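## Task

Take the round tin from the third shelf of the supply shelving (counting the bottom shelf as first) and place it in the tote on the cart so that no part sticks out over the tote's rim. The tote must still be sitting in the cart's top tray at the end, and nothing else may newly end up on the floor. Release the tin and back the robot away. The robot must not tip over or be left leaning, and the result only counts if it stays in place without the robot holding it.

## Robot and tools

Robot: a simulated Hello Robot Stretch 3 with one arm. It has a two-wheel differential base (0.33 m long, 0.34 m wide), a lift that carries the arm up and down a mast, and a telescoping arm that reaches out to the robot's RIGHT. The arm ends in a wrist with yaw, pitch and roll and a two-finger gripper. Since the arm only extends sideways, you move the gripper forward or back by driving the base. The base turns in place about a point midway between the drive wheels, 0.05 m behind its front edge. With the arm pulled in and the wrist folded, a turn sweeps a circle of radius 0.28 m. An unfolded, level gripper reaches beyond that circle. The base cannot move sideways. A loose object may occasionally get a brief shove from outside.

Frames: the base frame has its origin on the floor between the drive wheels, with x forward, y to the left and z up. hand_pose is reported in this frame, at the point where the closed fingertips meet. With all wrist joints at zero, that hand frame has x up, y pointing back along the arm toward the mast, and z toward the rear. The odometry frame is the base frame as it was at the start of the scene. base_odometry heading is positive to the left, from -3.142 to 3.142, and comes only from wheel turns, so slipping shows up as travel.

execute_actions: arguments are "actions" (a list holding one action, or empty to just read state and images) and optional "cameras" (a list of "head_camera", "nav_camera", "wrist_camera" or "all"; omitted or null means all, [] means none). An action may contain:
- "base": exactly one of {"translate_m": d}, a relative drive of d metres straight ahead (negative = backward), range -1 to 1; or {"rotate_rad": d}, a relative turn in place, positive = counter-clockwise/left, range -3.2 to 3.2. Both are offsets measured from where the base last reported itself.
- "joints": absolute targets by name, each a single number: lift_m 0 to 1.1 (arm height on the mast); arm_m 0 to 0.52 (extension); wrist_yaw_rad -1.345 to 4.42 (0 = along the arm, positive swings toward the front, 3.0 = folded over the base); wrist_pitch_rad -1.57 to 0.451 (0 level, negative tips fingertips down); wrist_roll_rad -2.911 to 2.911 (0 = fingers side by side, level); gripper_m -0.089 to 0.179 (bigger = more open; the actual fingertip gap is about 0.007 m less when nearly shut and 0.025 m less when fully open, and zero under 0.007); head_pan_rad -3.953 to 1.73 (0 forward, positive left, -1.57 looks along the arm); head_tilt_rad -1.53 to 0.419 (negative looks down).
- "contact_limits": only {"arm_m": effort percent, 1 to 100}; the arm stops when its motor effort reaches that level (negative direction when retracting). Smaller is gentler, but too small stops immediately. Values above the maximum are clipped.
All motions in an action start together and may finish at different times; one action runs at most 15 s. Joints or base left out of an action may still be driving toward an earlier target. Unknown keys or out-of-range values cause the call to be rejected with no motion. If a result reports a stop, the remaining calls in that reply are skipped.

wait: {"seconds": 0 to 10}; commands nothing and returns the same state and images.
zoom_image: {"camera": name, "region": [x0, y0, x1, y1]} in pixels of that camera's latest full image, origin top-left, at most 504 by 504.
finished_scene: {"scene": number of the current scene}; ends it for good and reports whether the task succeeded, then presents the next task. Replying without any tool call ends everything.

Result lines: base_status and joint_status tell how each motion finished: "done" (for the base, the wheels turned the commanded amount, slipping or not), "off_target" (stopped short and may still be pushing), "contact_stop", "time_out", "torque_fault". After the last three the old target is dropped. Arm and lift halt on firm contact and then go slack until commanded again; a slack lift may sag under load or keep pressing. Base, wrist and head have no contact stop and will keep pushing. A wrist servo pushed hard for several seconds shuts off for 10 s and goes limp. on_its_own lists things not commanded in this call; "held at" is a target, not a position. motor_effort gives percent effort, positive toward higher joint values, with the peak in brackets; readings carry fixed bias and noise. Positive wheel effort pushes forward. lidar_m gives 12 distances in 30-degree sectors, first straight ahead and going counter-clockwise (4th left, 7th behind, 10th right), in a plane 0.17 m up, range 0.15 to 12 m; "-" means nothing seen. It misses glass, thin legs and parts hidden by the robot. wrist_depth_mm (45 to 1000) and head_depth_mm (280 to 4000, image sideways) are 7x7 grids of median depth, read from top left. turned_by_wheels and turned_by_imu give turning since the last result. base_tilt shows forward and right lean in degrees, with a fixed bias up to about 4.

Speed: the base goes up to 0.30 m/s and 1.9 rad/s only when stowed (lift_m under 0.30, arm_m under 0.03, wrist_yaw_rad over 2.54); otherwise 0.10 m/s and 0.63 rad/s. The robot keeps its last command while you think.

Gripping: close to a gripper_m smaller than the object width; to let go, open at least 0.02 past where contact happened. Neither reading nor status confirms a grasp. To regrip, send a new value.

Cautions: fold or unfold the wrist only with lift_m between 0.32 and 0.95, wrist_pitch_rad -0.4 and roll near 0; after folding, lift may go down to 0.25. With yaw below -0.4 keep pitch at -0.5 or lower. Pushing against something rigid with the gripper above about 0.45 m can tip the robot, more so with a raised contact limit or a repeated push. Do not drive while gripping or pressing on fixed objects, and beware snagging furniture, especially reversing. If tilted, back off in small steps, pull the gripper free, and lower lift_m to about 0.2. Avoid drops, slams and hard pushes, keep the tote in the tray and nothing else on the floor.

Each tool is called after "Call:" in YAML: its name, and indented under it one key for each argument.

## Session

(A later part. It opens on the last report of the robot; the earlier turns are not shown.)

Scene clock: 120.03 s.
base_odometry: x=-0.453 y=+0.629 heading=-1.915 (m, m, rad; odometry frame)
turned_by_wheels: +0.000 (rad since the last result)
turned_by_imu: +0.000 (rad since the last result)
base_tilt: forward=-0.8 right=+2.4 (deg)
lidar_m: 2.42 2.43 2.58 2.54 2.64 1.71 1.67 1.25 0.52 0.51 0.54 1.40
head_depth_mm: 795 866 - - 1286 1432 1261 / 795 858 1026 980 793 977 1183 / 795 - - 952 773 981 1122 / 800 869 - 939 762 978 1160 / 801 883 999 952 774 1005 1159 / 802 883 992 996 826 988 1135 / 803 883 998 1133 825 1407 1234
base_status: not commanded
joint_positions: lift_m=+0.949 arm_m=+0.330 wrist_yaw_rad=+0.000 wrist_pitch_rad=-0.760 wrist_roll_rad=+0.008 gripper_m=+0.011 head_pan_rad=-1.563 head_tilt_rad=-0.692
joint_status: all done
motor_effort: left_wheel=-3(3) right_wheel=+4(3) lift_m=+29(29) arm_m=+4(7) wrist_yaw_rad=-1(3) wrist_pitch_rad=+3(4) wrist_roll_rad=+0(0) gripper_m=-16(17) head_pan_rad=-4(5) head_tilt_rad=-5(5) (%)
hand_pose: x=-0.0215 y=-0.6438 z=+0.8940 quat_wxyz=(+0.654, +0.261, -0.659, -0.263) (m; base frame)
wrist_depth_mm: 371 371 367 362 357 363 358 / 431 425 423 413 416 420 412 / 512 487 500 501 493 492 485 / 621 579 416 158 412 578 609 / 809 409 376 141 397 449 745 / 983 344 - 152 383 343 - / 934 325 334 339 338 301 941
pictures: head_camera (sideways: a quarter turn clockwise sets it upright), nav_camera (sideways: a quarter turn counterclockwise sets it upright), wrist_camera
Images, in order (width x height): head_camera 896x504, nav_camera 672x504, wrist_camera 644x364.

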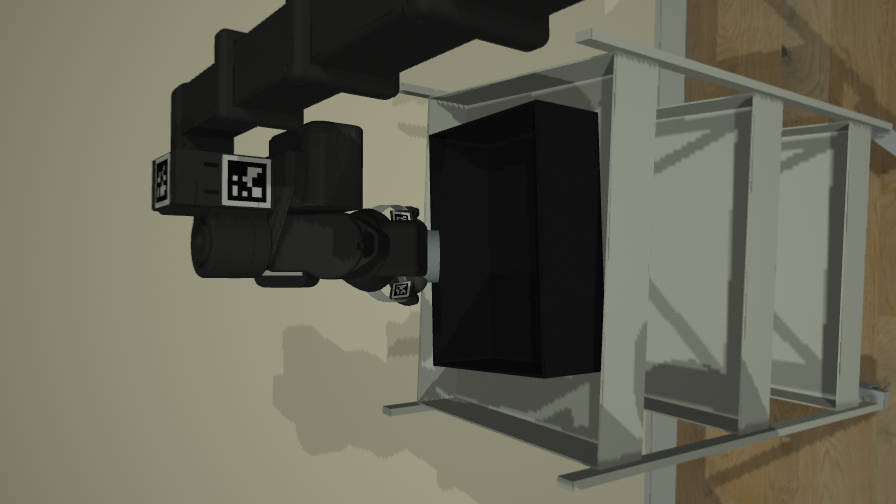

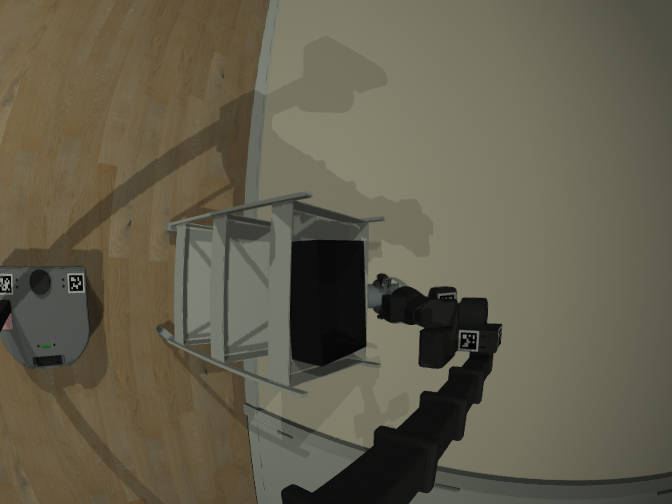

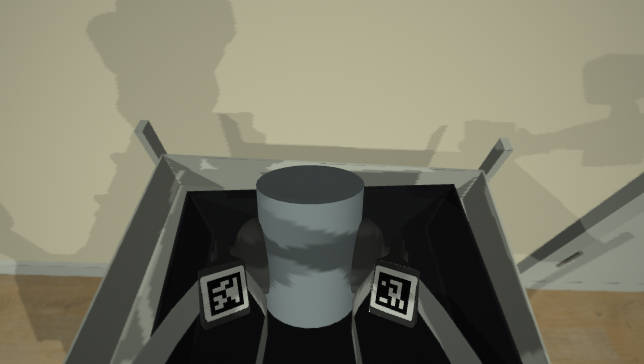

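Call:
execute_actions:
  actions:
    - {"joints":{"lift_m":0.785,"arm_m":0.375}}
  cameras: []

Call:
execute_actions:
  actions:
    - {"joints":{"gripper_m":0.12}}
  cameras: []

Call:
execute_actions:
  actions:
    - {"joints":{"lift_m":0.95}}
  cameras: ["wrist_camera"]

Call:
execute_actions:
  actions:
    - {"joints":{"arm_m":0.03}}
  cameras: []

Call:
finished_scene:
  scene: 2

Scene clock: 130.80 s.
base_odometry: x=-0.453 y=+0.629 heading=-1.915 (m, m, rad; odometry frame)
turned_by_wheels: +0.000 (rad since the last result)
turned_by_imu: +0.000 (rad since the last result)
base_tilt: forward=-0.9 right=+2.5 (deg)
lidar_m: 2.43 2.42 2.57 2.54 2.64 1.71 1.67 1.25 0.52 0.51 0.54 1.40
head_depth_mm: 796 879 989 1124 1266 - - / 800 880 990 1062 - 984 1172 / 802 890 973 - 771 975 1118 / 800 885 990 - 763 981 1156 / 797 889 995 948 771 996 1163 / 804 889 992 999 829 989 1135 / 803 891 997 1138 823 1411 1226
base_status: not commanded
joint_positions: lift_m=+0.786 arm_m=+0.375 wrist_yaw_rad=+0.000 wrist_pitch_rad=-0.760 wrist_roll_rad=+0.008 gripper_m=+0.011 head_pan_rad=-1.563 head_tilt_rad=-0.692
joint_status: all done
motor_effort: left_wheel=-3(3) right_wheel=+4(3) lift_m=+7(26) arm_m=+4(8) wrist_yaw_rad=-1(2) wrist_pitch_rad=+3(3) wrist_roll_rad=+0(0) gripper_m=-16(16) head_pan_rad=-4(5) head_tilt_rad=-5(5) (%)
hand_pose: x=-0.0215 y=-0.6887 z=+0.7304 quat_wxyz=(+0.654, +0.262, -0.659, -0.264) (m; base frame)
wrist_depth_mm: 309 320 319 320 319 315 307 / 260 262 263 263 260 341 253 / 181 200 205 210 214 218 202 / 169 227 250 159 257 248 176 / 163 226 236 141 241 236 176 / 163 205 - 152 222 218 178 / 162 190 194 192 193 198 179
pictures: none
No camera images: the call's "cameras" was empty. Leave "cameras" out to get every camera's image.

Scene clock: 132.40 s.
base_odometry: x=-0.453 y=+0.629 heading=-1.915 (m, m, rad; odometry frame)
turned_by_wheels: +0.000 (rad since the last result)
turned_by_imu: +0.000 (rad since the last result)
base_tilt: forward=-0.8 right=+2.4 (deg)
lidar_m: 2.42 2.42 2.58 2.55 2.64 1.71 1.67 1.25 0.52 0.51 0.54 1.40
head_depth_mm: 796 882 991 1125 1263 - - / 795 883 992 1060 - 978 1174 / 797 883 975 - 772 982 1120 / 798 888 992 - 760 978 1161 / 797 885 992 949 777 1001 1158 / 805 888 998 1001 832 986 1135 / 800 888 998 1139 823 1399 1237
base_status: not commanded
joint_positions: lift_m=+0.786 arm_m=+0.375 wrist_yaw_rad=+0.000 wrist_pitch_rad=-0.760 wrist_roll_rad=+0.008 gripper_m=+0.120 head_pan_rad=-1.563 head_tilt_rad=-0.692
joint_status: all done
motor_effort: left_wheel=-3(3) right_wheel=+3(3) lift_m=+7(6) arm_m=+4(4) wrist_yaw_rad=+0(1) wrist_pitch_rad=+3(3) wrist_roll_rad=+0(0) gripper_m=+0(81) head_pan_rad=-4(5) head_tilt_rad=-6(5) (%)
hand_pose: x=-0.0215 y=-0.6887 z=+0.7304 quat_wxyz=(+0.654, +0.262, -0.659, -0.264) (m; base frame)
wrist_depth_mm: 309 326 323 317 316 315 305 / 261 262 265 263 260 347 255 / 181 199 206 209 214 218 202 / 169 226 252 254 256 249 176 / 163 217 236 239 240 236 176 / 162 199 206 144 215 218 178 / 158 189 190 132 195 195 178
pictures: none
No camera images: the call's "cameras" was empty. Leave "cameras" out to get every camera's image.

Scene clock: 134.73 s.
base_odometry: x=-0.453 y=+0.629 heading=-1.915 (m, m, rad; odometry frame)
turned_by_wheels: +0.000 (rad since the last result)
turned_by_imu: +0.000 (rad since the last result)
base_tilt: forward=-0.8 right=+2.4 (deg)
lidar_m: 2.42 2.42 2.57 2.54 2.65 1.71 1.67 1.25 0.53 0.51 0.55 1.40
head_depth_mm: 802 872 - - 1281 1430 1257 / 796 845 1005 988 793 971 1171 / 798 - 1025 962 771 986 1121 / 797 856 - 957 764 978 1170 / 798 886 989 954 774 1006 1159 / 801 889 997 994 827 990 1138 / 797 890 992 1138 825 1405 1253
base_status: not commanded
joint_positions: lift_m=+0.949 arm_m=+0.375 wrist_yaw_rad=+0.000 wrist_pitch_rad=-0.760 wrist_roll_rad=+0.008 gripper_m=+0.120 head_pan_rad=-1.563 head_tilt_rad=-0.692
joint_status: all done
motor_effort: left_wheel=-3(3) right_wheel=+3(3) lift_m=+29(31) arm_m=+4(4) wrist_yaw_rad=-1(0) wrist_pitch_rad=+3(3) wrist_roll_rad=+0(0) gripper_m=+1(0) head_pan_rad=-5(5) head_tilt_rad=-5(5) (%)
hand_pose: x=-0.0215 y=-0.6887 z=+0.8939 quat_wxyz=(+0.654, +0.262, -0.659, -0.264) (m; base frame)
wrist_depth_mm: 327 323 321 318 321 319 312 / 375 375 371 371 369 359 363 / 446 444 438 441 435 429 427 / 558 501 502 485 507 509 525 / 716 423 365 360 362 591 648 / 996 341 377 375 381 376 860 / 890 299 344 329 346 304 930
pictures: wrist_camera
Images, in order (width x height): wrist_camera 644x364.

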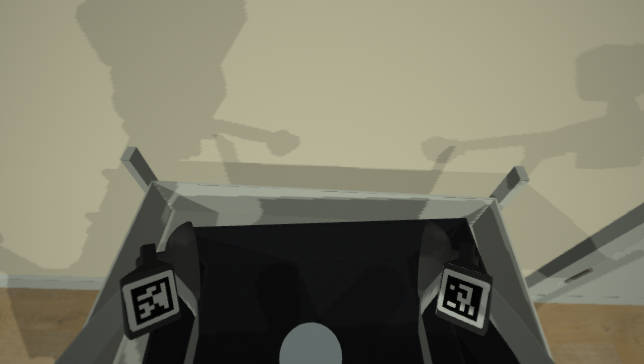

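Scene clock: 138.47 s.
base_odometry: x=-0.453 y=+0.629 heading=-1.915 (m, m, rad; odometry frame)
turned_by_wheels: +0.000 (rad since the last result)
turned_by_imu: +0.000 (rad since the last result)
base_tilt: forward=-0.7 right=+2.4 (deg)
lidar_m: 2.42 2.42 2.58 2.54 2.64 1.71 1.67 1.25 0.52 0.51 0.54 1.40
head_depth_mm: 798 883 988 1090 - - - / 793 883 990 1070 - - - / 798 885 993 962 - - - / 797 885 996 962 - - 1173 / 799 891 993 953 775 963 1158 / 799 890 999 993 828 991 1132 / 804 889 999 1145 822 1407 1236
base_status: not commanded
joint_positions: lift_m=+0.949 arm_m=+0.030 wrist_yaw_rad=+0.000 wrist_pitch_rad=-0.760 wrist_roll_rad=+0.008 gripper_m=+0.120 head_pan_rad=-1.563 head_tilt_rad=-0.692
joint_status: all done
motor_effort: left_wheel=-3(3) right_wheel=+3(3) lift_m=+29(28) arm_m=-3(3) wrist_yaw_rad=-1(1) wrist_pitch_rad=+3(3) wrist_roll_rad=+0(0) gripper_m=+0(0) head_pan_rad=-4(5) head_tilt_rad=-6(6) (%)
hand_pose: x=-0.0215 y=-0.3444 z=+0.8939 quat_wxyz=(+0.654, +0.262, -0.659, -0.264) (m; base frame)
wrist_depth_mm: 665 677 656 643 637 642 631 / 770 776 560 564 587 757 735 / 928 863 495 443 459 878 847 / - 473 446 435 471 - - / - - 713 726 720 - - / - - 892 877 830 - - / 945 912 947 953 950 949 963
pictures: none
No camera images: the call's "cameras" was empty. Leave "cameras" out to get every camera's image.

The scene is finished: the task was done.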